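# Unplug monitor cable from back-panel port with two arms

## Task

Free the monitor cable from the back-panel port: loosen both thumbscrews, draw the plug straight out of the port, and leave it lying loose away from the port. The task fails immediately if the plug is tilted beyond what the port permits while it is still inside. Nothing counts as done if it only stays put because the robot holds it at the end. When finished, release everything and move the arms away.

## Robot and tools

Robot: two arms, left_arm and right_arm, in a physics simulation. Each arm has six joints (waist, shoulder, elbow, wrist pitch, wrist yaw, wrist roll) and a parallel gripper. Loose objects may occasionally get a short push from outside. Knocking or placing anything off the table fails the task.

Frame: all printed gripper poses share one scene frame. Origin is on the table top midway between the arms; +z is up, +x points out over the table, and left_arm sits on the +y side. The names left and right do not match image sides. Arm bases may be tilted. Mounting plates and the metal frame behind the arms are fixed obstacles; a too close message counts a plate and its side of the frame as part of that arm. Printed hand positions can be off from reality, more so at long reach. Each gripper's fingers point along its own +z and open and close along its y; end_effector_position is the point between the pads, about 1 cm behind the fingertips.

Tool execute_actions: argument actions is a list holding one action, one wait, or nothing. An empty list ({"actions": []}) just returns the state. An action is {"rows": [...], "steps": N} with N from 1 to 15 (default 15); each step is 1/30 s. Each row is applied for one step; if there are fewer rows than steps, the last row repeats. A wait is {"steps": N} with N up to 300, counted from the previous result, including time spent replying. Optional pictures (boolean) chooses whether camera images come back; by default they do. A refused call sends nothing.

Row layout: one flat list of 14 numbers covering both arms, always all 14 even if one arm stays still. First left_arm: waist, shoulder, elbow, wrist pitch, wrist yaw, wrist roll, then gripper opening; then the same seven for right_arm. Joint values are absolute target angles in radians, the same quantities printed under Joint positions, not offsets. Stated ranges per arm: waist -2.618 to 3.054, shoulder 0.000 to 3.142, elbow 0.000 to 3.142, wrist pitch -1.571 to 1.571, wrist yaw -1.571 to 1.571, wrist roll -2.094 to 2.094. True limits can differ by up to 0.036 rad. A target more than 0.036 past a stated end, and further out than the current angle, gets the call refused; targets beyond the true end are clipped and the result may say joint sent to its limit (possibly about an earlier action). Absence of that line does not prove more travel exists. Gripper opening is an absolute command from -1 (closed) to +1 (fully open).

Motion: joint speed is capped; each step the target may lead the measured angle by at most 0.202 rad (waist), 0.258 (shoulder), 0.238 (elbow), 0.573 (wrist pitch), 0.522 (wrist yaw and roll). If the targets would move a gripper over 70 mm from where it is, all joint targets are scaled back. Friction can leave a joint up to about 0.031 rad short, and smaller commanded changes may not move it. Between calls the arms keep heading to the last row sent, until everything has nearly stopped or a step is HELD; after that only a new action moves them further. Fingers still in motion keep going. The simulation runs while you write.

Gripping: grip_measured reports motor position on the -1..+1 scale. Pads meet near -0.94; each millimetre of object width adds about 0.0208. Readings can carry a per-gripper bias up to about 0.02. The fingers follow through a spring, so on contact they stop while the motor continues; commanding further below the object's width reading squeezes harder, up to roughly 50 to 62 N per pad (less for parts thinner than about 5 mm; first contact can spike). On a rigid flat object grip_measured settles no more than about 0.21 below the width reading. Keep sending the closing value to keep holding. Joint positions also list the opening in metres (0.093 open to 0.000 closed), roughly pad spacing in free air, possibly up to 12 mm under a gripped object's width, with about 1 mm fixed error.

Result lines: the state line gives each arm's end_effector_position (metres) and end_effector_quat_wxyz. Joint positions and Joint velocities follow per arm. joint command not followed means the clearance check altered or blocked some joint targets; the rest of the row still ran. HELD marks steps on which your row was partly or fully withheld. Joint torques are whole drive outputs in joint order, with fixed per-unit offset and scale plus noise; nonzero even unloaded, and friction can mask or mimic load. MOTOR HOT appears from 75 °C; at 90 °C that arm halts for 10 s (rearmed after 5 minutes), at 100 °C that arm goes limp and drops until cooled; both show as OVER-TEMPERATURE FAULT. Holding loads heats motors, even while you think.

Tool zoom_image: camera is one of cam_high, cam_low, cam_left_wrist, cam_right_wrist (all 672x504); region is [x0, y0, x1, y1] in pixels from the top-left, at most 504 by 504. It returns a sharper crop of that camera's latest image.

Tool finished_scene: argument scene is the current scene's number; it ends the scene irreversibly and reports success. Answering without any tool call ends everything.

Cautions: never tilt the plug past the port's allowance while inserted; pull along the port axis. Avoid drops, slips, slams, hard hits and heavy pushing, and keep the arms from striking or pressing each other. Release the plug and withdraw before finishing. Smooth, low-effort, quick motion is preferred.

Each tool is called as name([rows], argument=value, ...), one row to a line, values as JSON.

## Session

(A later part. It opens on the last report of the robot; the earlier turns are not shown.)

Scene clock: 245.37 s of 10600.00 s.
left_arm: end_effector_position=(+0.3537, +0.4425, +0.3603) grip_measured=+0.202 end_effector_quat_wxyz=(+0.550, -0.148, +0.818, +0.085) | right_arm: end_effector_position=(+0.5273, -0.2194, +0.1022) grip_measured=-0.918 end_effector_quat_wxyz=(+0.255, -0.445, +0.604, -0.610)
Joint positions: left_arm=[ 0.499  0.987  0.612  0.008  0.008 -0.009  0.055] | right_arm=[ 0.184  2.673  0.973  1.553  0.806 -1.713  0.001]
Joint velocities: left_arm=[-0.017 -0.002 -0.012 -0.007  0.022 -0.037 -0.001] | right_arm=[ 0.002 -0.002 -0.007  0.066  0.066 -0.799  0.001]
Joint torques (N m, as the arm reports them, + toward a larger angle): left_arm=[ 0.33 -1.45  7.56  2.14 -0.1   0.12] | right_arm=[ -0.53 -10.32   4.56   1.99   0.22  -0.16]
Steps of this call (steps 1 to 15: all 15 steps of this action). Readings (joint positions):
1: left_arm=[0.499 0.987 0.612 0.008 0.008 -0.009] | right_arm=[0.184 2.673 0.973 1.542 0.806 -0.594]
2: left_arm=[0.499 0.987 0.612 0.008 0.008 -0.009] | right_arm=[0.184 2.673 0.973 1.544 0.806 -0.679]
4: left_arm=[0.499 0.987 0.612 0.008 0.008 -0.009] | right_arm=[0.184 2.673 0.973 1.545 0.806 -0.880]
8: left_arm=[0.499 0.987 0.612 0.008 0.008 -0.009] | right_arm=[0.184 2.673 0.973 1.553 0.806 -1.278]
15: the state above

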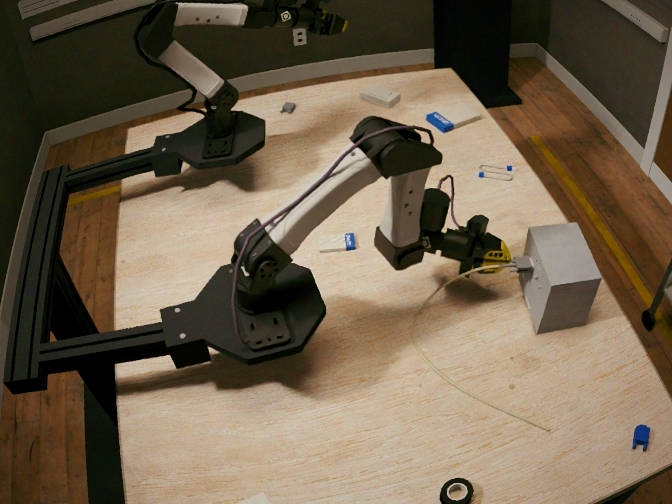

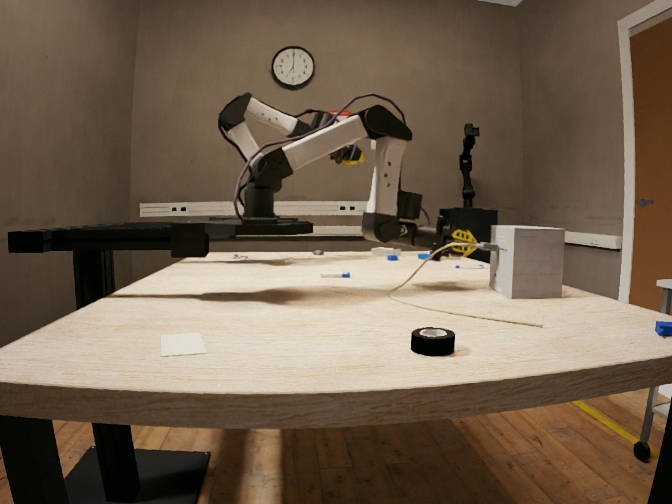

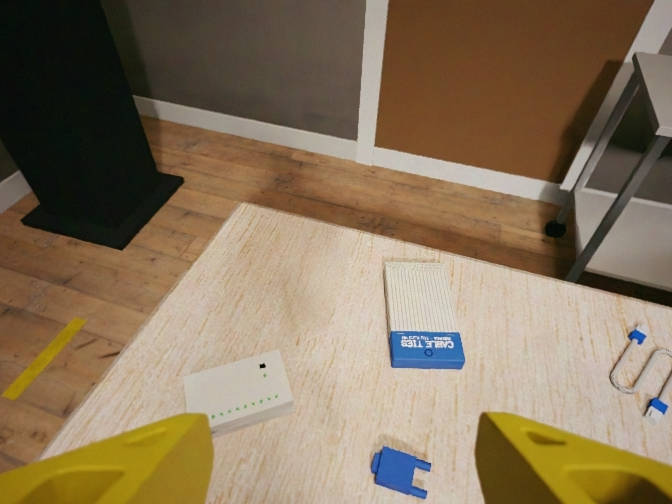

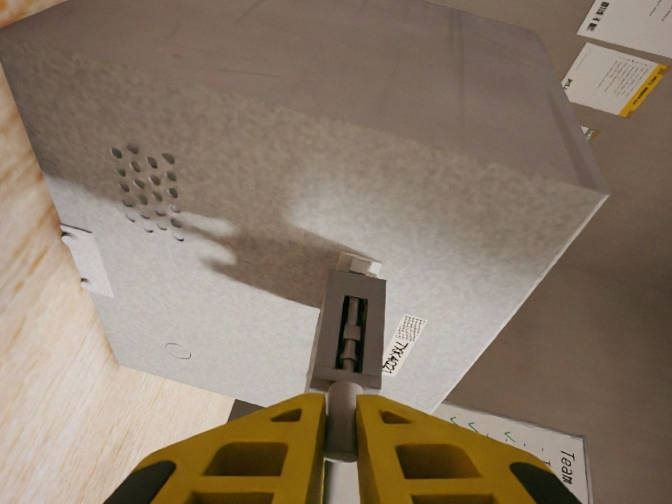

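execute_actions([
  {"rows":[[0.5,1,0.6,0,0,0,0.2,0.18,2.67,0.98,1.55,0.8,-1.85,-0.65],[0.5,1,0.6,0,0,0,0.2,0.18,2.67,0.98,1.55,0.8,-0.4,-0.65]]},
], pictures=false)

execute_actions([
  {"rows":[[0.5,1,0.6,0,0,0,0.2,0.18,2.67,0.98,1.55,0.8,-0.6,-0.93],[0.5,1,0.6,0,0,0,0.2,0.18,2.67,0.98,1.55,0.8,-2.08,-0.93]]},
], pictures=false)

execute_actions([
  {"rows":[[0.5,1,0.6,0,0,0,0.2,0.18,2.67,0.98,1.55,0.8,-1.85,-0.65],[0.5,1,0.6,0,0,0,0.2,0.18,2.67,0.98,1.55,0.8,-0.4,-0.65]]},
], pictures=false)

execute_actions([
  {"rows":[[0.5,1,0.6,0,0,0,0.2,0.18,2.67,0.98,1.55,0.8,-0.6,-0.93],[0.5,1,0.6,0,0,0,0.2,0.18,2.67,0.98,1.55,0.8,-2.08,-0.93]]},
], pictures=false)

execute_actions([
  {"rows":[[0.5,1,0.6,0,0,0,0.2,0.18,2.67,0.98,1.55,0.8,-1.85,-0.65],[0.5,1,0.6,0,0,0,0.2,0.18,2.67,0.98,1.55,0.8,-0.4,-0.65]]},
], pictures=false)

execute_actions([
  {"rows":[[0.5,1,0.6,0,0,0,0.2,0.18,2.67,0.98,1.55,0.8,-0.6,-0.93],[0.5,1,0.6,0,0,0,0.2,0.18,2.67,0.98,1.55,0.8,-2.08,-0.93]]},
], pictures=false)

execute_actions([
  {"rows":[[0.5,1,0.6,0,0,0,0.2,0.18,2.67,0.98,1.55,0.8,-1.85,-0.65],[0.5,1,0.6,0,0,0,0.2,0.18,2.67,0.98,1.55,0.8,-0.4,-0.65]]},
], pictures=false)

execute_actions([
  {"rows":[[0.5,1,0.6,0,0,0,0.2,0.18,2.67,0.98,1.55,0.8,-0.6,-0.93],[0.5,1,0.6,0,0,0,0.2,0.18,2.67,0.98,1.55,0.8,-2.08,-0.93]]},
], pictures=false)

execute_actions([
  {"rows":[[0.5,1,0.6,0,0,0,0.2,0.18,2.67,0.98,1.55,0.8,-1.85,-0.65],[0.5,1,0.6,0,0,0,0.2,0.18,2.67,0.98,1.55,0.8,-0.4,-0.65]]},
], pictures=false)

execute_actions([
  {"rows":[[0.5,1,0.6,0,0,0,0.2,0.18,2.67,0.98,1.55,0.8,-0.6,-0.93],[0.5,1,0.6,0,0,0,0.2,0.18,2.67,0.98,1.55,0.8,-2.08,-0.93]]},
], pictures=false)

execute_actions([
  {"rows":[[0.5,1,0.6,0,0,0,0.2,0.18,2.67,0.98,1.55,0.8,-1.85,-0.65],[0.5,1,0.6,0,0,0,0.2,0.18,2.67,0.98,1.55,0.8,-0.4,-0.65]]},
], pictures=false)

execute_actions([
  {"rows":[[0.5,1,0.6,0,0,0,0.2,0.18,2.67,0.98,1.55,0.8,-0.6,-0.93],[0.5,1,0.6,0,0,0,0.2,0.18,2.67,0.98,1.55,0.8,-2.08,-0.93]]},
], pictures=false)

execute_actions([
  {"rows":[[0.5,1,0.6,0,0,0,0.2,0.18,2.67,0.98,1.55,0.8,-1.85,-0.65],[0.5,1,0.6,0,0,0,0.2,0.18,2.67,0.98,1.55,0.8,-0.4,-0.65]]},
], pictures=false)

execute_actions([
  {"rows":[[0.5,1,0.6,0,0,0,0.2,0.18,2.67,0.98,1.55,0.8,-0.6,-0.93],[0.5,1,0.6,0,0,0,0.2,0.18,2.67,0.98,1.55,0.8,-2.08,-0.93]]},
], pictures=false)

execute_actions([
  {"rows":[[0.5,1,0.6,0,0,0,0.2,0.18,2.67,0.98,1.55,0.8,-1.85,-0.65],[0.5,1,0.6,0,0,0,0.2,0.18,2.67,0.98,1.55,0.8,-0.4,-0.65]]},
], pictures=false)

execute_actions([
  {"rows":[[0.5,1,0.6,0,0,0,0.2,0.18,2.67,0.98,1.55,0.8,-0.6,-0.93],[0.5,1,0.6,0,0,0,0.2,0.18,2.67,0.98,1.55,0.8,-2.08,-0.93]]},
], pictures=false)

execute_actions([
  {"rows":[[0.5,1,0.6,0,0,0,0.2,0.18,2.67,0.98,1.55,0.8,-1.85,-0.65],[0.5,1,0.6,0,0,0,0.2,0.18,2.67,0.98,1.55,0.8,-0.4,-0.65]]},
], pictures=false)

execute_actions([
  {"rows":[[0.5,1,0.6,0,0,0,0.2,0.18,2.67,0.98,1.55,0.8,-0.6,-0.93],[0.5,1,0.6,0,0,0,0.2,0.18,2.67,0.98,1.55,0.8,-1.85,-0.93]]},
], pictures=false)

execute_actions([
  {"rows":[[0.5,1,0.6,0,0,0,0.2,0.18,2.67,0.98,1.55,0.8,-1.85,-0.65],[0.5,1,0.6,0,0,0,0.2,0.18,2.67,0.98,1.55,0.8,-1.3,-0.65]],"steps":10},
])

zoom_image(camera="cam_right_wrist", region=[200,200,480,500])

Scene clock: 284.17 s of 10600.00 s.
left_arm: end_effector_position=(+0.3537, +0.4425, +0.3603) grip_measured=+0.202 end_effector_quat_wxyz=(+0.550, -0.148, +0.818, +0.085) | right_arm: end_effector_position=(+0.5271, -0.2191, +0.1001) grip_measured=-0.652 end_effector_quat_wxyz=(+0.538, -0.058, +0.750, -0.380)
Joint positions: left_arm=[ 0.499  0.987  0.612  0.008  0.008 -0.009  0.055] | right_arm=[ 0.185  2.673  0.973  1.542  0.805 -0.588  0.014]
Joint velocities: left_arm=[-0.002  0.007  0.012  0.007 -0.022 -0.022  0.   ] | right_arm=[ 0.002  0.002 -0.007 -0.007  0.007  1.223  0.   ]
Joint torques (N m, as the arm reports them, + toward a larger angle): left_arm=[ 0.21 -1.45  7.59  2.14 -0.07  0.15] | right_arm=[ -0.71 -10.44   4.33   2.04   0.17   0.05]
Steps of this call (steps 1 to 30: the robot went on to your last target; steps 31 to 90: nothing new was sent; then 35.30 s passed at rest; steps 91 to 105: all 15 steps of this action). Readings (joint positions):
91: left_arm=[0.499 0.987 0.612 0.008 0.008 -0.009] | right_arm=[0.185 2.673 0.973 1.548 0.806 -1.830]
92: left_arm=[0.499 0.987 0.612 0.008 0.008 -0.009] | right_arm=[0.185 2.673 0.973 1.541 0.805 -1.747]
94: left_arm=[0.499 0.987 0.612 0.008 0.008 -0.009] | right_arm=[0.185 2.673 0.973 1.541 0.805 -1.547]
98: left_arm=[0.499 0.987 0.612 0.008 0.008 -0.009] | right_arm=[0.185 2.673 0.973 1.542 0.805 -1.148]
105: the state above

Scene clock: 284.67 s of 10600.00 s.
left_arm: end_effector_position=(+0.3537, +0.4425, +0.3603) grip_measured=+0.202 end_effector_quat_wxyz=(+0.550, -0.148, +0.818, +0.085) | right_arm: end_effector_position=(+0.5272, -0.2194, +0.1019) grip_measured=-0.918 end_effector_quat_wxyz=(-0.210, +0.488, -0.570, +0.627)
Joint positions: left_arm=[ 0.499  0.987  0.612  0.008  0.008 -0.009  0.055] | right_arm=[ 0.185  2.673  0.973  1.552  0.807 -1.856  0.001]
Joint velocities: left_arm=[-0.022 -0.012  0.012  0.022  0.007  0.007 -0.001] | right_arm=[ 0.007  0.017 -0.002 -0.051 -0.007 -1.399  0.   ]
Joint torques (N m, as the arm reports them, + toward a larger angle): left_arm=[ 0.22 -1.41  7.54  2.16 -0.08  0.15] | right_arm=[ -0.74 -10.66   4.28   2.01   0.08  -0.24]
Steps of this call (steps 1 to 15: all 15 steps of this action). Readings (joint positions):
1: left_arm=[0.499 0.987 0.612 0.008 0.008 -0.009] | right_arm=[0.185 2.673 0.973 1.543 0.805 -0.583]
2: left_arm=[0.499 0.987 0.612 0.008 0.008 -0.009] | right_arm=[0.185 2.673 0.973 1.545 0.806 -0.667]
4: left_arm=[0.499 0.987 0.612 0.008 0.008 -0.009] | right_arm=[0.185 2.673 0.973 1.546 0.806 -0.869]
8: left_arm=[0.499 0.987 0.612 0.008 0.008 -0.009] | right_arm=[0.185 2.673 0.973 1.554 0.806 -1.267]
15: the state above

Scene clock: 285.17 s of 10600.00 s.
left_arm: end_effector_position=(+0.3537, +0.4425, +0.3603) grip_measured=+0.202 end_effector_quat_wxyz=(+0.550, -0.148, +0.818, +0.085) | right_arm: end_effector_position=(+0.5271, -0.2189, +0.1001) grip_measured=-0.652 end_effector_quat_wxyz=(+0.535, -0.063, +0.750, -0.384)
Joint positions: left_arm=[ 0.499  0.987  0.612  0.008  0.008 -0.009  0.055] | right_arm=[ 0.185  2.673  0.973  1.542  0.805 -0.601  0.014]
Joint velocities: left_arm=[ 0.007 -0.002  0.012 -0.007  0.051 -0.022  0.   ] | right_arm=[-0.007  0.002 -0.002 -0.037  0.007  1.209 -0.001]
Joint torques (N m, as the arm reports them, + toward a larger angle): left_arm=[ 0.28 -1.39  7.53  2.15 -0.12  0.15] | right_arm=[ -0.5  -10.31   4.33   2.06   0.1    0.09]
Steps of this call (steps 1 to 15: all 15 steps of this action). Readings (joint positions):
1: left_arm=[0.499 0.987 0.612 0.008 0.008 -0.009] | right_arm=[0.185 2.673 0.973 1.547 0.806 -1.862]
2: left_arm=[0.499 0.987 0.612 0.008 0.008 -0.009] | right_arm=[0.185 2.673 0.973 1.541 0.805 -1.778]
4: left_arm=[0.499 0.987 0.612 0.008 0.008 -0.009] | right_arm=[0.185 2.673 0.973 1.541 0.805 -1.578]
8: left_arm=[0.499 0.987 0.612 0.008 0.008 -0.009] | right_arm=[0.185 2.673 0.973 1.542 0.805 -1.179]
15: the state above

Scene clock: 285.67 s of 10600.00 s.
left_arm: end_effector_position=(+0.3537, +0.4425, +0.3603) grip_measured=+0.202 end_effector_quat_wxyz=(+0.550, -0.148, +0.818, +0.085) | right_arm: end_effector_position=(+0.5271, -0.2195, +0.1019) grip_measured=-0.918 end_effector_quat_wxyz=(-0.209, +0.489, -0.570, +0.627)
Joint positions: left_arm=[ 0.499  0.987  0.612  0.008  0.008 -0.009  0.055] | right_arm=[ 0.185  2.673  0.973  1.552  0.807 -1.86   0.001]
Joint velocities: left_arm=[-0.002 -0.007  0.002 -0.022 -0.037  0.066  0.   ] | right_arm=[-0.002  0.017  0.002 -0.081  0.051 -1.326 -0.   ]
Joint torques (N m, as the arm reports them, + toward a larger angle): left_arm=[ 0.23 -1.38  7.56  2.14 -0.07  0.14] | right_arm=[ -0.65 -10.26   4.49   2.1    0.    -0.25]
Steps of this call (steps 1 to 15: all 15 steps of this action). Readings (joint positions):
1: left_arm=[0.499 0.987 0.612 0.008 0.008 -0.009] | right_arm=[0.185 2.673 0.973 1.543 0.805 -0.593]
2: left_arm=[0.499 0.987 0.612 0.008 0.008 -0.009] | right_arm=[0.185 2.673 0.973 1.544 0.805 -0.678]
4: left_arm=[0.499 0.987 0.612 0.008 0.008 -0.009] | right_arm=[0.185 2.673 0.973 1.545 0.805 -0.879]
8: left_arm=[0.499 0.987 0.612 0.008 0.008 -0.009] | right_arm=[0.185 2.673 0.973 1.554 0.806 -1.277]
15: the state above

Scene clock: 286.17 s of 10600.00 s.
left_arm: end_effector_position=(+0.3537, +0.4425, +0.3603) grip_measured=+0.202 end_effector_quat_wxyz=(+0.550, -0.148, +0.818, +0.085) | right_arm: end_effector_position=(+0.5271, -0.2191, +0.1001) grip_measured=-0.652 end_effector_quat_wxyz=(+0.535, -0.063, +0.750, -0.384)
Joint positions: left_arm=[ 0.499  0.987  0.612  0.008  0.008 -0.009  0.055] | right_arm=[ 0.185  2.673  0.973  1.542  0.805 -0.602  0.014]
Joint velocities: left_arm=[-0.022 -0.007  0.007 -0.051 -0.022 -0.007 -0.001] | right_arm=[-0.017 -0.017 -0.017 -0.022 -0.037  1.326  0.   ]
Joint torques (N m, as the arm reports them, + toward a larger angle): left_arm=[ 0.18 -1.43  7.61  2.16 -0.1   0.12] | right_arm=[ -0.3  -10.29   4.22   2.05   0.16   0.06]
Steps of this call (steps 1 to 15: all 15 steps of this action). Readings (joint positions):
1: left_arm=[0.499 0.987 0.612 0.008 0.008 -0.009] | right_arm=[0.185 2.673 0.973 1.548 0.806 -1.866]
2: left_arm=[0.499 0.987 0.612 0.008 0.008 -0.009] | right_arm=[0.185 2.673 0.973 1.541 0.805 -1.781]
4: left_arm=[0.499 0.987 0.612 0.008 0.008 -0.009] | right_arm=[0.185 2.673 0.973 1.542 0.805 -1.581]
8: left_arm=[0.499 0.987 0.612 0.008 0.008 -0.009] | right_arm=[0.185 2.673 0.973 1.542 0.805 -1.182]
15: the state above

Scene clock: 286.67 s of 10600.00 s.
left_arm: end_effector_position=(+0.3537, +0.4425, +0.3603) grip_measured=+0.202 end_effector_quat_wxyz=(+0.550, -0.148, +0.818, +0.085) | right_arm: end_effector_position=(+0.5272, -0.2194, +0.1020) grip_measured=-0.918 end_effector_quat_wxyz=(-0.209, +0.489, -0.569, +0.627)
Joint positions: left_arm=[ 0.499  0.987  0.612  0.008  0.008 -0.009  0.055] | right_arm=[ 0.185  2.673  0.973  1.552  0.807 -1.861  0.001]
Joint velocities: left_arm=[-0.012 -0.012  0.017  0.007  0.007  0.007  0.001] | right_arm=[-0.012 -0.007  0.007 -0.051 -0.007 -1.37   0.001]
Joint torques (N m, as the arm reports them, + toward a larger angle): left_arm=[ 0.3  -1.44  7.53  2.16 -0.1   0.12] | right_arm=[ -0.38 -10.37   4.54   1.97   0.15  -0.24]
Steps of this call (steps 1 to 15: all 15 steps of this action). Readings (joint positions):
1: left_arm=[0.499 0.987 0.612 0.008 0.008 -0.009] | right_arm=[0.185 2.673 0.973 1.543 0.805 -0.594]
2: left_arm=[0.499 0.987 0.612 0.008 0.008 -0.009] | right_arm=[0.185 2.673 0.973 1.544 0.805 -0.679]
4: left_arm=[0.499 0.987 0.612 0.008 0.008 -0.009] | right_arm=[0.185 2.673 0.973 1.545 0.805 -0.880]
8: left_arm=[0.499 0.987 0.612 0.008 0.008 -0.009] | right_arm=[0.185 2.673 0.973 1.554 0.806 -1.278]
15: the state above

Scene clock: 287.17 s of 10600.00 s.
left_arm: end_effector_position=(+0.3537, +0.4425, +0.3603) grip_measured=+0.202 end_effector_quat_wxyz=(+0.550, -0.148, +0.818, +0.085) | right_arm: end_effector_position=(+0.5271, -0.2191, +0.1001) grip_measured=-0.652 end_effector_quat_wxyz=(+0.535, -0.063, +0.750, -0.384)
Joint positions: left_arm=[ 0.499  0.987  0.612  0.008  0.008 -0.009  0.055] | right_arm=[ 0.185  2.673  0.973  1.542  0.805 -0.602  0.014]
Joint velocities: left_arm=[ 0.012  0.012 -0.002 -0.037 -0.037  0.022  0.001] | right_arm=[-0.017  0.007 -0.012  0.037 -0.007  1.311 -0.   ]
Joint torques (N m, as the arm reports them, + toward a larger angle): left_arm=[ 0.18 -1.34  7.56  2.14 -0.09  0.12] | right_arm=[ -0.67 -10.6    4.23   2.02   0.14   0.04]
Steps of this call (steps 1 to 15: all 15 steps of this action). Readings (joint positions):
1: left_arm=[0.499 0.987 0.612 0.008 0.008 -0.009] | right_arm=[0.185 2.673 0.973 1.548 0.806 -1.866]
2: left_arm=[0.499 0.987 0.612 0.008 0.008 -0.009] | right_arm=[0.185 2.673 0.973 1.542 0.805 -1.782]
4: left_arm=[0.499 0.987 0.612 0.008 0.008 -0.009] | right_arm=[0.185 2.673 0.973 1.542 0.805 -1.581]
8: left_arm=[0.499 0.987 0.612 0.008 0.008 -0.009] | right_arm=[0.185 2.673 0.973 1.542 0.805 -1.182]
15: the state above

Scene clock: 287.67 s of 10600.00 s.
left_arm: end_effector_position=(+0.3537, +0.4425, +0.3603) grip_measured=+0.202 end_effector_quat_wxyz=(+0.550, -0.148, +0.818, +0.085) | right_arm: end_effector_position=(+0.5272, -0.2194, +0.1021) grip_measured=-0.918 end_effector_quat_wxyz=(-0.209, +0.488, -0.569, +0.627)
Joint positions: left_arm=[ 0.499  0.987  0.612  0.008  0.008 -0.009  0.055] | right_arm=[ 0.185  2.673  0.973  1.553  0.807 -1.861  0.001]
Joint velocities: left_arm=[ 0.012 -0.007 -0.002  0.007 -0.007  0.022  0.   ] | right_arm=[ 0.007  0.002  0.017  0.022 -0.037 -1.341 -0.001]
Joint torques (N m, as the arm reports them, + toward a larger angle): left_arm=[ 0.18 -1.4   7.5   2.13 -0.08  0.16] | right_arm=[ -0.31 -10.35   4.42   2.05   0.02  -0.13]
Steps of this call (steps 1 to 15: all 15 steps of this action). Readings (joint positions):
1: left_arm=[0.499 0.987 0.612 0.008 0.008 -0.009] | right_arm=[0.185 2.673 0.973 1.543 0.805 -0.594]
2: left_arm=[0.499 0.987 0.612 0.008 0.008 -0.009] | right_arm=[0.185 2.673 0.973 1.544 0.805 -0.679]
4: left_arm=[0.499 0.987 0.612 0.008 0.008 -0.009] | right_arm=[0.185 2.673 0.973 1.545 0.805 -0.880]
8: left_arm=[0.499 0.987 0.612 0.008 0.008 -0.009] | right_arm=[0.185 2.673 0.973 1.554 0.806 -1.278]
15: the state above

Scene clock: 288.17 s of 10600.00 s.
left_arm: end_effector_position=(+0.3537, +0.4425, +0.3603) grip_measured=+0.202 end_effector_quat_wxyz=(+0.550, -0.148, +0.818, +0.085) | right_arm: end_effector_position=(+0.5271, -0.2193, +0.1001) grip_measured=-0.652 end_effector_quat_wxyz=(+0.535, -0.063, +0.750, -0.384)
Joint positions: left_arm=[ 0.499  0.987  0.612  0.008  0.008 -0.009  0.055] | right_arm=[ 0.184  2.673  0.973  1.542  0.804 -0.602  0.014]
Joint velocities: left_arm=[ 0.002  0.007 -0.002 -0.022 -0.007  0.007  0.001] | right_arm=[ 0.017 -0.007 -0.007  0.037 -0.007  1.267 -0.   ]
Joint torques (N m, as the arm reports them, + toward a larger angle): left_arm=[ 0.2  -1.44  7.56  2.15 -0.08  0.15] | right_arm=[ -0.45 -10.26   4.25   2.01   0.14   0.04]
Steps of this call (steps 1 to 15: all 15 steps of this action). Readings (joint positions):
1: left_arm=[0.499 0.987 0.612 0.008 0.008 -0.009] | right_arm=[0.185 2.673 0.973 1.548 0.806 -1.866]
2: left_arm=[0.499 0.987 0.612 0.008 0.008 -0.009] | right_arm=[0.185 2.673 0.973 1.542 0.804 -1.782]
4: left_arm=[0.499 0.987 0.612 0.008 0.008 -0.009] | right_arm=[0.184 2.673 0.973 1.542 0.804 -1.581]
8: left_arm=[0.499 0.987 0.612 0.008 0.008 -0.009] | right_arm=[0.184 2.673 0.973 1.542 0.804 -1.182]
15: the state above

Scene clock: 288.67 s of 10600.00 s.
left_arm: end_effector_position=(+0.3537, +0.4425, +0.3603) grip_measured=+0.202 end_effector_quat_wxyz=(+0.550, -0.148, +0.818, +0.085) | right_arm: end_effector_position=(+0.5273, -0.2195, +0.1022) grip_measured=-0.918 end_effector_quat_wxyz=(-0.209, +0.488, -0.569, +0.628)
Joint positions: left_arm=[ 0.499  0.987  0.612  0.008  0.008 -0.009  0.055] | right_arm=[ 0.184  2.673  0.973  1.553  0.806 -1.861  0.001]
Joint velocities: left_arm=[-0.007  0.002 -0.017  0.007  0.022 -0.125 -0.001] | right_arm=[-0.012 -0.012 -0.007 -0.037  0.037 -1.326  0.   ]
Joint torques (N m, as the arm reports them, + toward a larger angle): left_arm=[ 0.41 -1.4   7.46  2.15 -0.07  0.15] | right_arm=[ -0.47 -10.39   4.31   1.94   0.03  -0.2 ]
Steps of this call (steps 1 to 15: all 15 steps of this action). Readings (joint positions):
1: left_arm=[0.499 0.987 0.612 0.008 0.008 -0.009] | right_arm=[0.184 2.673 0.973 1.543 0.805 -0.594]
2: left_arm=[0.499 0.987 0.612 0.008 0.008 -0.009] | right_arm=[0.184 2.673 0.973 1.544 0.805 -0.679]
4: left_arm=[0.499 0.987 0.612 0.008 0.008 -0.009] | right_arm=[0.184 2.673 0.973 1.545 0.805 -0.880]
8: left_arm=[0.499 0.987 0.612 0.008 0.008 -0.009] | right_arm=[0.184 2.673 0.973 1.555 0.805 -1.278]
15: the state above

Scene clock: 289.17 s of 10600.00 s.
left_arm: end_effector_position=(+0.3537, +0.4425, +0.3603) grip_measured=+0.202 end_effector_quat_wxyz=(+0.550, -0.148, +0.818, +0.085) | right_arm: end_effector_position=(+0.5271, -0.2193, +0.1003) grip_measured=-0.652 end_effector_quat_wxyz=(+0.535, -0.063, +0.750, -0.384)
Joint positions: left_arm=[ 0.499  0.987  0.612  0.008  0.008 -0.009  0.055] | right_arm=[ 0.184  2.673  0.973  1.543  0.805 -0.602  0.014]
Joint velocities: left_arm=[-0.007 -0.017 -0.002 -0.022  0.066 -0.037  0.   ] | right_arm=[-0.002 -0.002  0.002 -0.022 -0.007  1.253 -0.001]
Joint torques (N m, as the arm reports them, + toward a larger angle): left_arm=[ 0.14 -1.46  7.51  2.16 -0.11  0.13] | right_arm=[ -0.45 -10.47   4.31   2.04   0.16   0.08]
Steps of this call (steps 1 to 15: all 15 steps of this action). Readings (joint positions):
1: left_arm=[0.499 0.987 0.612 0.008 0.008 -0.009] | right_arm=[0.184 2.673 0.973 1.550 0.806 -1.866]
2: left_arm=[0.499 0.987 0.612 0.008 0.008 -0.009] | right_arm=[0.184 2.673 0.973 1.543 0.805 -1.782]
4: left_arm=[0.499 0.987 0.612 0.008 0.008 -0.009] | right_arm=[0.184 2.673 0.973 1.543 0.805 -1.582]
8: left_arm=[0.499 0.987 0.612 0.008 0.008 -0.009] | right_arm=[0.184 2.673 0.973 1.543 0.805 -1.183]
15: the state above

Scene clock: 289.67 s of 10600.00 s.
left_arm: end_effector_position=(+0.3537, +0.4425, +0.3603) grip_measured=+0.202 end_effector_quat_wxyz=(+0.550, -0.148, +0.818, +0.085) | right_arm: end_effector_position=(+0.5272, -0.2196, +0.1024) grip_measured=-0.918 end_effector_quat_wxyz=(-0.209, +0.488, -0.569, +0.628)
Joint positions: left_arm=[ 0.499  0.987  0.612  0.008  0.008 -0.009  0.055] | right_arm=[ 0.184  2.673  0.973  1.554  0.807 -1.862  0.001]
Joint velocities: left_arm=[-0.012  0.017 -0.007  0.007  0.037  0.022  0.001] | right_arm=[-0.002  0.007 -0.012  0.007  0.007 -1.355  0.001]
Joint torques (N m, as the arm reports them, + toward a larger angle): left_arm=[ 0.27 -1.35  7.45  2.12 -0.09  0.12] | right_arm=[ -0.37 -10.21   4.59   1.93   0.05  -0.24]
Steps of this call (steps 1 to 15: all 15 steps of this action). Readings (joint positions):
1: left_arm=[0.499 0.987 0.612 0.008 0.008 -0.009] | right_arm=[0.184 2.673 0.973 1.543 0.805 -0.594]
2: left_arm=[0.499 0.987 0.612 0.008 0.008 -0.009] | right_arm=[0.184 2.673 0.973 1.545 0.805 -0.679]
4: left_arm=[0.499 0.987 0.612 0.008 0.008 -0.009] | right_arm=[0.184 2.673 0.973 1.546 0.805 -0.880]
8: left_arm=[0.499 0.987 0.612 0.008 0.008 -0.009] | right_arm=[0.184 2.673 0.973 1.556 0.805 -1.279]
15: the state above

Scene clock: 290.17 s of 10600.00 s.
left_arm: end_effector_position=(+0.3537, +0.4425, +0.3603) grip_measured=+0.202 end_effector_quat_wxyz=(+0.550, -0.148, +0.818, +0.085) | right_arm: end_effector_position=(+0.5271, -0.2196, +0.1009) grip_measured=-0.652 end_effector_quat_wxyz=(+0.536, -0.062, +0.749, -0.385)
Joint positions: left_arm=[ 0.499  0.987  0.612  0.008  0.008 -0.009  0.055] | right_arm=[ 0.184  2.673  0.973  1.546  0.805 -0.603  0.014]
Joint velocities: left_arm=[ 0.002 -0.012 -0.012 -0.081 -0.037  0.007 -0.   ] | right_arm=[-0.002 -0.012 -0.007  0.022  0.007  1.297  0.001]
Joint torques (N m, as the arm reports them, + toward a larger angle): left_arm=[ 0.18 -1.45  7.59  2.16 -0.08  0.11] | right_arm=[ -0.61 -10.33   4.08   2.08   0.12   0.1 ]
Steps of this call (steps 1 to 15: all 15 steps of this action). Readings (joint positions):
1: left_arm=[0.499 0.987 0.612 0.008 0.008 -0.009] | right_arm=[0.184 2.673 0.973 1.552 0.807 -1.867]
2: left_arm=[0.499 0.987 0.612 0.008 0.008 -0.009] | right_arm=[0.184 2.673 0.973 1.547 0.806 -1.783]
4: left_arm=[0.499 0.987 0.612 0.008 0.008 -0.009] | right_arm=[0.184 2.673 0.973 1.547 0.805 -1.582]
8: left_arm=[0.499 0.987 0.612 0.008 0.008 -0.009] | right_arm=[0.184 2.673 0.973 1.546 0.805 -1.184]
15: the state above

Scene clock: 290.67 s of 10600.00 s.
left_arm: end_effector_position=(+0.3537, +0.4425, +0.3603) grip_measured=+0.202 end_effector_quat_wxyz=(+0.550, -0.148, +0.818, +0.085) | right_arm: end_effector_position=(+0.5273, -0.2198, +0.1025) grip_measured=-0.918 end_effector_quat_wxyz=(-0.209, +0.488, -0.569, +0.628)
Joint positions: left_arm=[ 0.499  0.987  0.612  0.008  0.008 -0.009  0.055] | right_arm=[ 0.184  2.673  0.973  1.555  0.807 -1.863  0.001]
Joint velocities: left_arm=[-0.002 -0.002 -0.017 -0.066  0.051  0.022 -0.001] | right_arm=[-0.007  0.002 -0.007  0.007 -0.037 -1.414 -0.001]
Joint torques (N m, as the arm reports them, + toward a larger angle): left_arm=[ 0.25 -1.47  7.57  2.12 -0.07  0.12] | right_arm=[ -0.34 -10.21   4.58   1.95   0.    -0.27]
Steps of this call (steps 1 to 15: all 15 steps of this action). Readings (joint positions):
1: left_arm=[0.499 0.987 0.612 0.008 0.008 -0.009] | right_arm=[0.184 2.673 0.973 1.547 0.806 -0.595]
2: left_arm=[0.499 0.987 0.612 0.008 0.008 -0.009] | right_arm=[0.184 2.673 0.973 1.547 0.805 -0.680]
4: left_arm=[0.499 0.987 0.612 0.008 0.008 -0.009] | right_arm=[0.184 2.673 0.973 1.548 0.805 -0.881]
8: left_arm=[0.499 0.987 0.612 0.008 0.008 -0.009] | right_arm=[0.184 2.673 0.973 1.560 0.806 -1.280]
15: the state above

Scene clock: 291.17 s of 10600.00 s.
left_arm: end_effector_position=(+0.3537, +0.4425, +0.3603) grip_measured=+0.202 end_effector_quat_wxyz=(+0.550, -0.148, +0.818, +0.085) | right_arm: end_effector_position=(+0.5272, -0.2194, +0.1010) grip_measured=-0.652 end_effector_quat_wxyz=(+0.536, -0.062, +0.749, -0.385)
Joint positions: left_arm=[ 0.499  0.987  0.612  0.008  0.008 -0.009  0.055] | right_arm=[ 0.184  2.673  0.973  1.547  0.805 -0.603  0.014]
Joint velocities: left_arm=[ 0.012 -0.007 -0.002 -0.022  0.007 -0.022 -0.   ] | right_arm=[-0.012  0.007 -0.007 -0.066  0.037  1.355  0.   ]
Joint torques (N m, as the arm reports them, + toward a larger angle): left_arm=[ 0.29 -1.38  7.49  2.15 -0.11  0.13] | right_arm=[ -0.59 -10.4    4.33   1.99   0.15   0.08]
Steps of this call (steps 1 to 15: all 15 steps of this action). Readings (joint positions):
1: left_arm=[0.499 0.987 0.612 0.008 0.008 -0.009] | right_arm=[0.184 2.673 0.973 1.553 0.806 -1.868]
2: left_arm=[0.499 0.987 0.612 0.008 0.008 -0.009] | right_arm=[0.184 2.673 0.973 1.548 0.806 -1.783]
4: left_arm=[0.499 0.987 0.612 0.008 0.008 -0.009] | right_arm=[0.184 2.673 0.973 1.548 0.805 -1.584]
8: left_arm=[0.499 0.987 0.612 0.008 0.008 -0.009] | right_arm=[0.184 2.673 0.973 1.547 0.805 -1.185]
15: the state above

Scene clock: 291.67 s of 10600.00 s.
left_arm: end_effector_position=(+0.3537, +0.4425, +0.3603) grip_measured=+0.202 end_effector_quat_wxyz=(+0.550, -0.148, +0.818, +0.085) | right_arm: end_effector_position=(+0.5273, -0.2196, +0.1025) grip_measured=-0.918 end_effector_quat_wxyz=(-0.209, +0.488, -0.569, +0.628)
Joint positions: left_arm=[ 0.499  0.987  0.612  0.008  0.008 -0.009  0.055] | right_arm=[ 0.184  2.673  0.973  1.555  0.807 -1.863  0.001]
Joint velocities: left_arm=[-0.002  0.002  0.007 -0.007 -0.007  0.051 -0.   ] | right_arm=[-0.012 -0.012 -0.012  0.022  0.037 -1.341 -0.001]
Joint torques (N m, as the arm reports them, + toward a larger angle): left_arm=[ 0.22 -1.51  7.51  2.15 -0.09  0.14] | right_arm=[ -0.52 -10.27   4.32   1.93   0.03  -0.21]
Steps of this call (steps 1 to 15: all 15 steps of this action). Readings (joint positions):
1: left_arm=[0.499 0.987 0.612 0.008 0.008 -0.009] | right_arm=[0.184 2.673 0.973 1.547 0.806 -0.595]
2: left_arm=[0.499 0.987 0.612 0.008 0.008 -0.009] | right_arm=[0.184 2.673 0.973 1.548 0.805 -0.680]
4: left_arm=[0.499 0.987 0.612 0.008 0.008 -0.009] | right_arm=[0.184 2.673 0.973 1.548 0.805 -0.881]
8: left_arm=[0.499 0.987 0.612 0.008 0.008 -0.009] | right_arm=[0.184 2.673 0.973 1.560 0.806 -1.280]
15: the state above

Scene clock: 292.17 s of 10600.00 s.
left_arm: end_effector_position=(+0.3537, +0.4425, +0.3603) grip_measured=+0.202 end_effector_quat_wxyz=(+0.550, -0.148, +0.818, +0.085) | right_arm: end_effector_position=(+0.5271, -0.2198, +0.1010) grip_measured=-0.652 end_effector_quat_wxyz=(+0.536, -0.062, +0.749, -0.385)
Joint positions: left_arm=[ 0.499  0.987  0.612  0.008  0.008 -0.009  0.055] | right_arm=[ 0.183  2.673  0.973  1.547  0.806 -0.604  0.014]
Joint velocities: left_arm=[ 0.017  0.002  0.022  0.022  0.007 -0.022  0.   ] | right_arm=[-0.012  0.012 -0.017  0.022 -0.051  1.341 -0.002]
Joint torques (N m, as the arm reports them, + toward a larger angle): left_arm=[ 0.25 -1.45  7.54  2.15 -0.09  0.13] | right_arm=[ -0.46 -10.43   4.25   1.98   0.04   0.06]
Steps of this call (steps 1 to 15: all 15 steps of this action). Readings (joint positions):
1: left_arm=[0.499 0.987 0.612 0.008 0.008 -0.009] | right_arm=[0.184 2.673 0.973 1.553 0.807 -1.869]
2: left_arm=[0.499 0.987 0.612 0.008 0.008 -0.009] | right_arm=[0.184 2.673 0.973 1.548 0.806 -1.784]
4: left_arm=[0.499 0.987 0.612 0.008 0.008 -0.009] | right_arm=[0.183 2.673 0.973 1.548 0.806 -1.584]
8: left_arm=[0.499 0.987 0.612 0.008 0.008 -0.009] | right_arm=[0.183 2.673 0.973 1.547 0.806 -1.185]
15: the state above

Scene clock: 292.67 s of 10600.00 s.
left_arm: end_effector_position=(+0.3537, +0.4425, +0.3603) grip_measured=+0.202 end_effector_quat_wxyz=(+0.550, -0.148, +0.818, +0.085) | right_arm: end_effector_position=(+0.5275, -0.2197, +0.1031) grip_measured=-0.918 end_effector_quat_wxyz=(+0.256, -0.444, +0.603, -0.611)
Joint positions: left_arm=[ 0.499  0.987  0.612  0.008  0.008 -0.009  0.055] | right_arm=[ 0.183  2.673  0.973  1.558  0.805 -1.716  0.001]
Joint velocities: left_arm=[-0.017 -0.007 -0.027 -0.007 -0.022 -0.037 -0.   ] | right_arm=[ 0.017 -0.002 -0.012 -0.125  0.051 -0.769  0.   ]
Joint torques (N m, as the arm reports them, + toward a larger angle): left_arm=[ 0.2  -1.42  7.39  2.15 -0.1   0.11] | right_arm=[ -0.42 -10.35   4.15   1.95   0.06  -0.22]
Steps of this call (steps 1 to 15: all 15 steps of this action). Readings (joint positions):
1: left_arm=[0.499 0.987 0.612 0.008 0.008 -0.009] | right_arm=[0.183 2.673 0.973 1.547 0.806 -0.595]
2: left_arm=[0.499 0.987 0.612 0.008 0.008 -0.009] | right_arm=[0.183 2.673 0.973 1.547 0.805 -0.680]
4: left_arm=[0.499 0.987 0.612 0.008 0.008 -0.009] | right_arm=[0.183 2.673 0.973 1.548 0.804 -0.881]
8: left_arm=[0.499 0.987 0.612 0.008 0.008 -0.009] | right_arm=[0.183 2.673 0.973 1.560 0.805 -1.281]
15: the state above

Scene clock: 293.00 s of 10600.00 s.
left_arm: end_effector_position=(+0.3537, +0.4425, +0.3603) grip_measured=+0.202 end_effector_quat_wxyz=(+0.550, -0.148, +0.818, +0.085) | right_arm: end_effector_position=(+0.5273, -0.2197, +0.1012) grip_measured=-0.652 end_effector_quat_wxyz=(+0.354, -0.337, +0.671, -0.557)
Joint positions: left_arm=[ 0.499  0.987  0.612  0.008  0.008 -0.009  0.055] | right_arm=[ 0.183  2.673  0.973  1.548  0.805 -1.369  0.014]
Joint velocities: left_arm=[-0.002 -0.007 -0.007 -0.037 -0.037 -0.022  0.   ] | right_arm=[ 0.002 -0.002 -0.012  0.007  0.022  0.403 -0.   ]
Joint torques (N m, as the arm reports them, + toward a larger angle): left_arm=[ 0.39 -1.41  7.5   2.14 -0.08  0.14] | right_arm=[ -0.46 -10.41   4.45   1.97   0.09   0.13]
Steps of this call (steps 1 to 10: all 10 steps of this action). Readings (joint positions):
1: left_arm=[0.499 0.987 0.612 0.008 0.008 -0.009] | right_arm=[0.183 2.673 0.973 1.556 0.805 -1.740]
2: left_arm=[0.499 0.987 0.612 0.008 0.008 -0.009] | right_arm=[0.183 2.673 0.973 1.550 0.805 -1.674]
4: left_arm=[0.499 0.987 0.612 0.008 0.008 -0.009] | right_arm=[0.183 2.673 0.973 1.548 0.805 -1.542]
8: left_arm=[0.499 0.987 0.612 0.008 0.008 -0.009] | right_arm=[0.183 2.673 0.973 1.548 0.805 -1.403]
10: the state above

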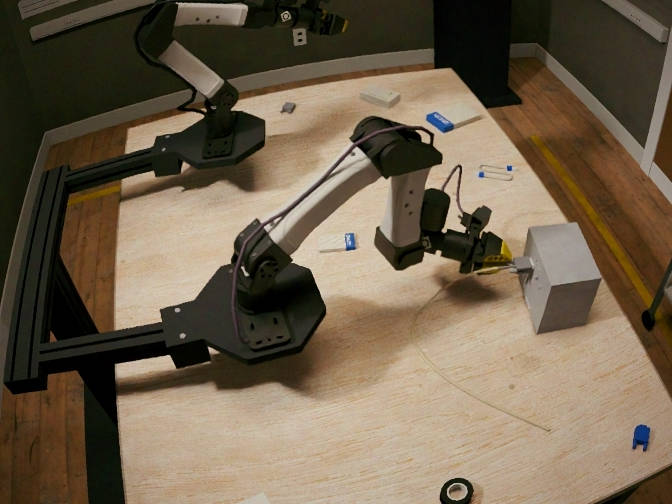

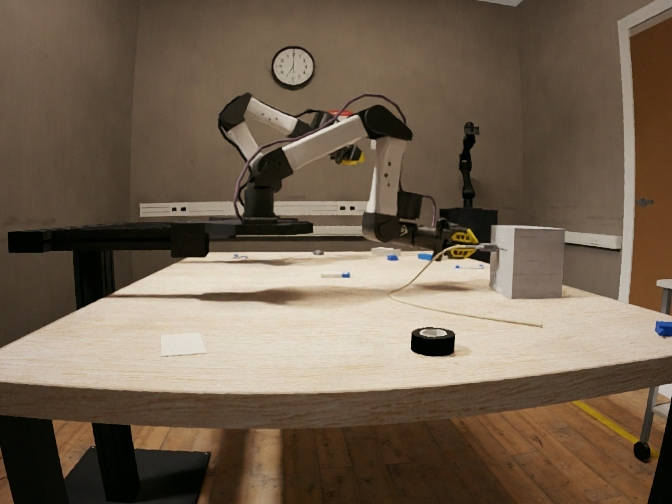

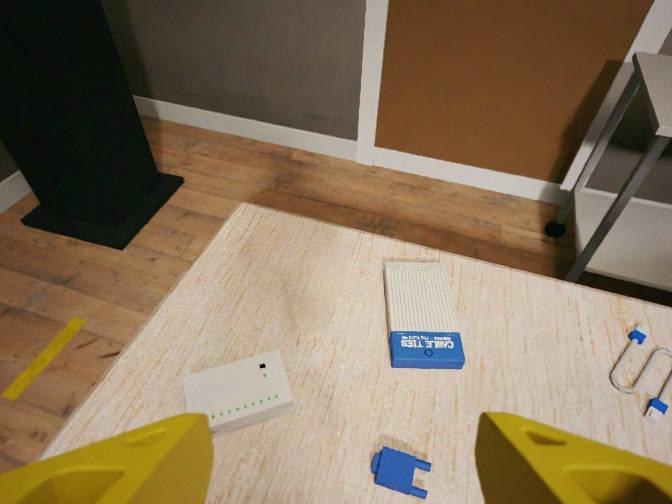

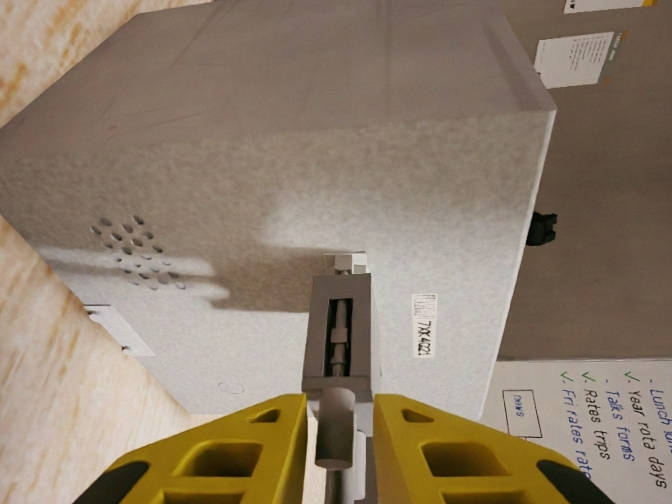

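Region (200, 200, 480, 500) of cam_right_wrist's 672x504 image, scaled by 1.680, with more detail than that image has; it fills the left 470 columns of this view, and the rest is white.

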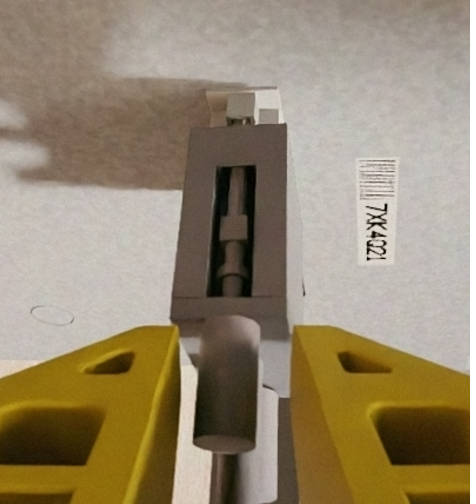

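execute_actions([
  {"rows":[[0.5,1,0.6,0,0,0,0.2,0.18,2.67,0.98,1.55,0.8,-0.4,-0.65]],"steps":9},
], pictures=false)

execute_actions([
  {"rows":[[0.5,1,0.6,0,0,0,0.2,0.18,2.67,0.98,1.55,0.8,-0.6,-0.93],[0.5,1,0.6,0,0,0,0.2,0.18,2.67,0.98,1.55,0.8,-2.08,-0.93]]},
], pictures=false)

execute_actions([
  {"rows":[[0.5,1,0.6,0,0,0,0.2,0.18,2.67,0.98,1.55,0.8,-1.85,-0.65],[0.5,1,0.6,0,0,0,0.2,0.18,2.67,0.98,1.55,0.8,-0.4,-0.65]]},
], pictures=false)

execute_actions([
  {"rows":[[0.5,1,0.6,0,0,0,0.2,0.18,2.67,0.98,1.55,0.8,-0.6,-0.93],[0.5,1,0.6,0,0,0,0.2,0.18,2.67,0.98,1.55,0.8,-2.08,-0.93]]},
], pictures=false)

execute_actions([
  {"rows":[[0.5,1,0.6,0,0,0,0.2,0.18,2.67,0.98,1.55,0.8,-1.85,-0.65],[0.5,1,0.6,0,0,0,0.2,0.18,2.67,0.98,1.55,0.8,-0.4,-0.65]]},
], pictures=false)

execute_actions([
  {"rows":[[0.5,1,0.6,0,0,0,0.2,0.18,2.67,0.98,1.55,0.8,-0.6,-0.93],[0.5,1,0.6,0,0,0,0.2,0.18,2.67,0.98,1.55,0.8,-2.08,-0.93]]},
], pictures=false)

execute_actions([
  {"rows":[[0.5,1,0.6,0,0,0,0.2,0.18,2.67,0.98,1.55,0.8,-1.85,-0.65],[0.5,1,0.6,0,0,0,0.2,0.18,2.67,0.98,1.55,0.8,-1.3,-0.65]],"steps":10},
])

zoom_image(camera="cam_right_wrist", region=[200,200,480,500])

Scene clock: 301.93 s of 10600.00 s.
left_arm: end_effector_position=(+0.3537, +0.4425, +0.3603) grip_measured=+0.202 end_effector_quat_wxyz=(+0.550, -0.148, +0.818, +0.085) | right_arm: end_effector_position=(+0.5272, -0.2196, +0.1008) grip_measured=-0.652 end_effector_quat_wxyz=(+0.541, -0.053, +0.750, -0.378)
Joint positions: left_arm=[ 0.499  0.987  0.612  0.008  0.008 -0.009  0.055] | right_arm=[ 0.183  2.673  0.973  1.546  0.804 -0.578  0.014]
Joint velocities: left_arm=[ 0.002  0.002 -0.012 -0.007 -0.007  0.037  0.001] | right_arm=[-0.007 -0.007  0.017  0.051  0.007  1.165  0.   ]
Joint torques (N m, as the arm reports them, + toward a larger angle): left_arm=[ 0.25 -1.43  7.59  2.13 -0.06  0.13] | right_arm=[ -0.35 -10.33   4.29   2.03   0.1    0.06]
Steps of this call (steps 1 to 30: the robot went on to your last target; steps 31 to 90: nothing new was sent; then 5.63 s passed at rest; steps 91 to 99: all 9 steps of this action). Readings (joint positions):
91: left_arm=[0.499 0.987 0.612 0.008 0.008 -0.009] | right_arm=[0.183 2.673 0.973 1.546 0.804 -1.225]
92: left_arm=[0.499 0.987 0.612 0.008 0.008 -0.009] | right_arm=[0.183 2.673 0.973 1.546 0.804 -1.125]
94: left_arm=[0.499 0.987 0.612 0.008 0.008 -0.009] | right_arm=[0.183 2.673 0.973 1.546 0.804 -0.926]
98: left_arm=[0.499 0.987 0.612 0.008 0.008 -0.009] | right_arm=[0.183 2.673 0.973 1.546 0.804 -0.620]
99: the state above

Scene clock: 302.43 s of 10600.00 s.
left_arm: end_effector_position=(+0.3537, +0.4425, +0.3603) grip_measured=+0.202 end_effector_quat_wxyz=(+0.550, -0.148, +0.818, +0.085) | right_arm: end_effector_position=(+0.5275, -0.2196, +0.1028) grip_measured=-0.918 end_effector_quat_wxyz=(-0.212, +0.486, -0.570, +0.627)
Joint positions: left_arm=[ 0.499  0.987  0.612  0.008  0.008 -0.009  0.055] | right_arm=[ 0.183  2.673  0.973  1.556  0.805 -1.855  0.001]
Joint velocities: left_arm=[-0.007 -0.007 -0.007  0.007 -0.007  0.022  0.   ] | right_arm=[-0.012  0.002 -0.022  0.022  0.051 -1.414 -0.001]
Joint torques (N m, as the arm reports them, + toward a larger angle): left_arm=[ 0.15 -1.39  7.55  2.14 -0.09  0.14] | right_arm=[ -0.43 -10.7    4.46   1.97   0.04  -0.16]
Steps of this call (steps 1 to 15: all 15 steps of this action). Readings (joint positions):
1: left_arm=[0.499 0.987 0.612 0.008 0.008 -0.009] | right_arm=[0.183 2.673 0.973 1.546 0.805 -0.575]
2: left_arm=[0.499 0.987 0.612 0.008 0.008 -0.009] | right_arm=[0.183 2.673 0.973 1.547 0.803 -0.660]
4: left_arm=[0.499 0.987 0.612 0.008 0.008 -0.009] | right_arm=[0.183 2.673 0.973 1.547 0.803 -0.861]
8: left_arm=[0.499 0.987 0.612 0.008 0.008 -0.009] | right_arm=[0.183 2.673 0.973 1.559 0.805 -1.260]
15: the state above

Scene clock: 302.93 s of 10600.00 s.
left_arm: end_effector_position=(+0.3537, +0.4425, +0.3603) grip_measured=+0.202 end_effector_quat_wxyz=(+0.550, -0.148, +0.818, +0.085) | right_arm: end_effector_position=(+0.5273, -0.2198, +0.1010) grip_measured=-0.652 end_effector_quat_wxyz=(+0.537, -0.061, +0.749, -0.384)
Joint positions: left_arm=[ 0.499  0.987  0.612  0.008  0.008 -0.009  0.055] | right_arm=[ 0.183  2.673  0.973  1.547  0.804 -0.601  0.014]
Joint velocities: left_arm=[ 0.012 -0.012 -0.007 -0.007 -0.022 -0.007  0.001] | right_arm=[-0.012 -0.017 -0.002 -0.051 -0.022  1.267 -0.   ]
Joint torques (N m, as the arm reports them, + toward a larger angle): left_arm=[ 0.18 -1.47  7.54  2.15 -0.1   0.12] | right_arm=[ -0.42 -10.17   4.37   2.     0.12   0.12]
Steps of this call (steps 1 to 15: all 15 steps of this action). Readings (joint positions):
1: left_arm=[0.499 0.987 0.612 0.008 0.008 -0.009] | right_arm=[0.183 2.673 0.973 1.555 0.804 -1.862]
2: left_arm=[0.499 0.987 0.612 0.008 0.008 -0.009] | right_arm=[0.183 2.673 0.973 1.550 0.804 -1.778]
4: left_arm=[0.499 0.987 0.612 0.008 0.008 -0.009] | right_arm=[0.183 2.673 0.973 1.548 0.804 -1.577]
8: left_arm=[0.499 0.987 0.612 0.008 0.008 -0.009] | right_arm=[0.183 2.673 0.973 1.548 0.804 -1.179]
15: the state above

Scene clock: 303.43 s of 10600.00 s.
left_arm: end_effector_position=(+0.3537, +0.4425, +0.3603) grip_measured=+0.202 end_effector_quat_wxyz=(+0.550, -0.148, +0.818, +0.085) | right_arm: end_effector_position=(+0.5274, -0.2199, +0.1026) grip_measured=-0.918 end_effector_quat_wxyz=(-0.210, +0.488, -0.569, +0.628)
Joint positions: left_arm=[ 0.499  0.987  0.612  0.008  0.008 -0.009  0.055] | right_arm=[ 0.183  2.673  0.973  1.556  0.805 -1.862  0.001]
Joint velocities: left_arm=[-0.012 -0.002 -0.002 -0.051 -0.007  0.066 -0.001] | right_arm=[ 0.002 -0.027  0.007  0.037 -0.066 -1.326  0.   ]
Joint torques (N m, as the arm reports them, + toward a larger angle): left_arm=[ 0.31 -1.47  7.59  2.17 -0.08  0.13] | right_arm=[ -0.41 -10.45   4.14   1.95   0.12  -0.24]
Steps of this call (steps 1 to 15: all 15 steps of this action). Readings (joint positions):
1: left_arm=[0.499 0.987 0.612 0.008 0.008 -0.009] | right_arm=[0.183 2.673 0.973 1.548 0.805 -0.593]
2: left_arm=[0.499 0.987 0.612 0.008 0.008 -0.009] | right_arm=[0.183 2.673 0.973 1.548 0.804 -0.678]
4: left_arm=[0.499 0.987 0.612 0.008 0.008 -0.009] | right_arm=[0.183 2.673 0.973 1.548 0.804 -0.879]
8: left_arm=[0.499 0.987 0.612 0.008 0.008 -0.009] | right_arm=[0.183 2.673 0.973 1.560 0.806 -1.278]
15: the state above

Scene clock: 303.93 s of 10600.00 s.
left_arm: end_effector_position=(+0.3537, +0.4425, +0.3603) grip_measured=+0.202 end_effector_quat_wxyz=(+0.550, -0.148, +0.818, +0.085) | right_arm: end_effector_position=(+0.5272, -0.2201, +0.1011) grip_measured=-0.652 end_effector_quat_wxyz=(+0.536, -0.062, +0.749, -0.385)
Joint positions: left_arm=[ 0.499  0.987  0.612  0.008  0.008 -0.009  0.055] | right_arm=[ 0.183  2.673  0.973  1.547  0.805 -0.603  0.014]
Joint velocities: left_arm=[ 0.007  0.002  0.017 -0.066  0.022 -0.007 -0.   ] | right_arm=[-0.027 -0.022  0.002 -0.051  0.007  1.399  0.002]
Joint torques (N m, as the arm reports them, + toward a larger angle): left_arm=[ 0.14 -1.36  7.5   2.15 -0.08  0.13] | right_arm=[ -0.13 -10.37   4.44   1.97   0.07   0.09]
Steps of this call (steps 1 to 15: all 15 steps of this action). Readings (joint positions):
1: left_arm=[0.499 0.987 0.612 0.008 0.008 -0.009] | right_arm=[0.183 2.673 0.973 1.554 0.805 -1.868]
2: left_arm=[0.499 0.987 0.612 0.008 0.008 -0.009] | right_arm=[0.183 2.673 0.973 1.549 0.805 -1.783]
4: left_arm=[0.499 0.987 0.612 0.008 0.008 -0.009] | right_arm=[0.183 2.673 0.973 1.548 0.805 -1.583]
8: left_arm=[0.499 0.987 0.612 0.008 0.008 -0.009] | right_arm=[0.183 2.673 0.973 1.548 0.805 -1.185]
15: the state above

Scene clock: 304.43 s of 10600.00 s.
left_arm: end_effector_position=(+0.3537, +0.4425, +0.3603) grip_measured=+0.202 end_effector_quat_wxyz=(+0.550, -0.148, +0.818, +0.085) | right_arm: end_effector_position=(+0.5274, -0.2202, +0.1026) grip_measured=-0.918 end_effector_quat_wxyz=(-0.209, +0.488, -0.569, +0.628)
Joint positions: left_arm=[ 0.499  0.987  0.612  0.008  0.008 -0.009  0.055] | right_arm=[ 0.183  2.673  0.973  1.556  0.806 -1.862  0.001]
Joint velocities: left_arm=[ 0.007 -0.007  0.002 -0.037 -0.007 -0.022 -0.   ] | right_arm=[ 0.027 -0.002  0.007 -0.037  0.022 -1.326  0.001]
Joint torques (N m, as the arm reports them, + toward a larger angle): left_arm=[ 0.17 -1.43  7.6   2.17 -0.11  0.11] | right_arm=[ -0.54 -10.46   4.33   2.01   0.08  -0.22]
Steps of this call (steps 1 to 15: all 15 steps of this action). Readings (joint positions):
1: left_arm=[0.499 0.987 0.612 0.008 0.008 -0.009] | right_arm=[0.183 2.673 0.973 1.548 0.805 -0.595]
2: left_arm=[0.499 0.987 0.612 0.008 0.008 -0.009] | right_arm=[0.183 2.673 0.973 1.548 0.805 -0.680]
4: left_arm=[0.499 0.987 0.612 0.008 0.008 -0.009] | right_arm=[0.183 2.673 0.973 1.548 0.804 -0.881]
8: left_arm=[0.499 0.987 0.612 0.008 0.008 -0.009] | right_arm=[0.183 2.673 0.973 1.560 0.805 -1.280]
15: the state above

Scene clock: 304.77 s of 10600.00 s.
left_arm: end_effector_position=(+0.3537, +0.4425, +0.3603) grip_measured=+0.202 end_effector_quat_wxyz=(+0.550, -0.148, +0.818, +0.085) | right_arm: end_effector_position=(+0.5272, -0.2201, +0.1013) grip_measured=-0.652 end_effector_quat_wxyz=(+0.349, -0.343, +0.668, -0.561)
Joint positions: left_arm=[ 0.499  0.987  0.612  0.008  0.008 -0.009  0.055] | right_arm=[ 0.183  2.673  0.973  1.548  0.805 -1.388  0.014]
Joint velocities: left_arm=[-0.002 -0.002 -0.012 -0.022  0.037  0.051 -0.001] | right_arm=[ 0.007 -0.007 -0.012  0.007 -0.037  0.505  0.001]
Joint torques (N m, as the arm reports them, + toward a larger angle): left_arm=[ 0.32 -1.41  7.43  2.17 -0.06  0.12] | right_arm=[ -0.26 -10.11   4.43   1.99   0.1    0.13]
Steps of this call (steps 1 to 10: all 10 steps of this action). Readings (joint positions):
1: left_arm=[0.499 0.987 0.612 0.008 0.008 -0.009] | right_arm=[0.183 2.673 0.973 1.554 0.806 -1.868]
2: left_arm=[0.499 0.987 0.612 0.008 0.008 -0.009] | right_arm=[0.183 2.673 0.973 1.549 0.805 -1.783]
4: left_arm=[0.499 0.987 0.612 0.008 0.008 -0.009] | right_arm=[0.183 2.673 0.973 1.548 0.805 -1.613]
8: left_arm=[0.499 0.987 0.612 0.008 0.008 -0.009] | right_arm=[0.183 2.673 0.973 1.548 0.805 -1.432]
10: the state above

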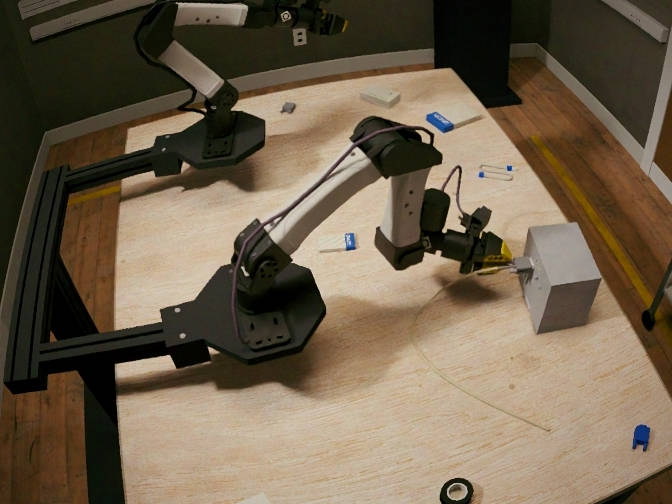

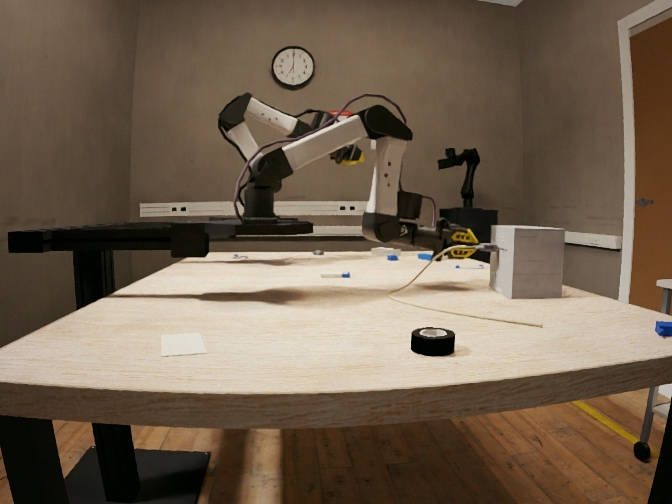

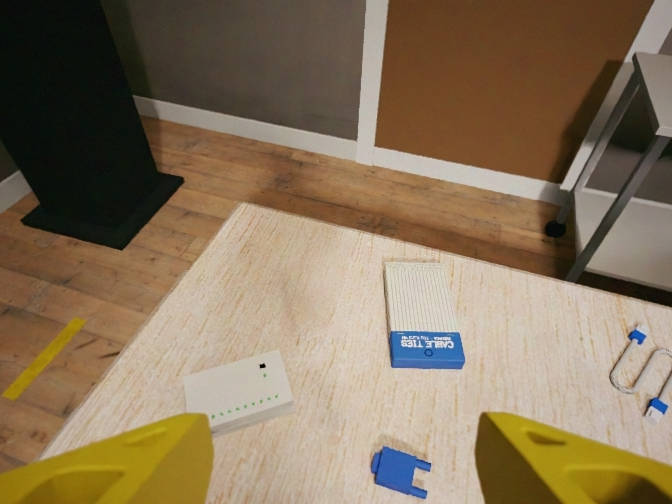

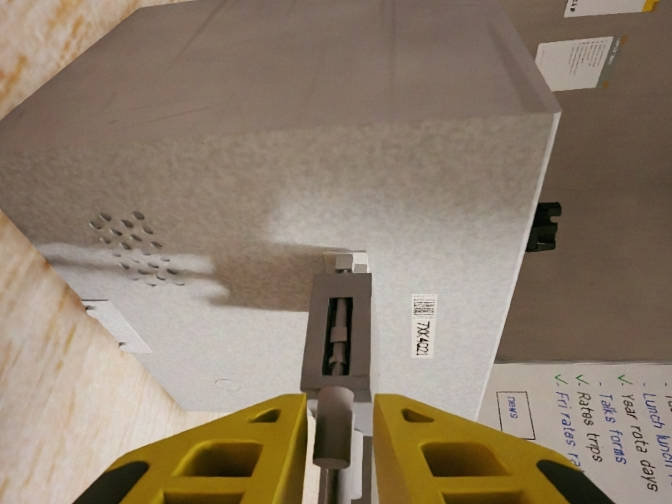

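Region (200, 200, 480, 500) of cam_right_wrist's 672x504 image, scaled by 1.680, with more detail than that image has; it fills the left 470 columns of this view, and the rest is white.

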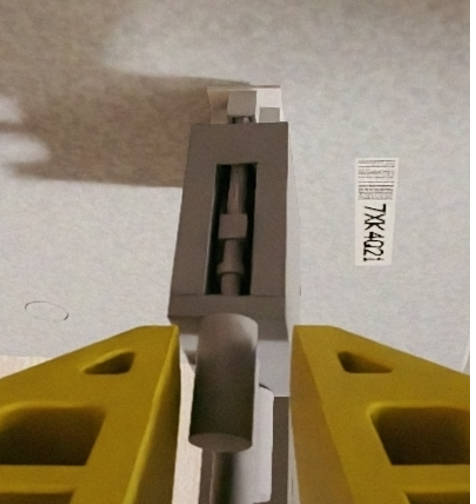

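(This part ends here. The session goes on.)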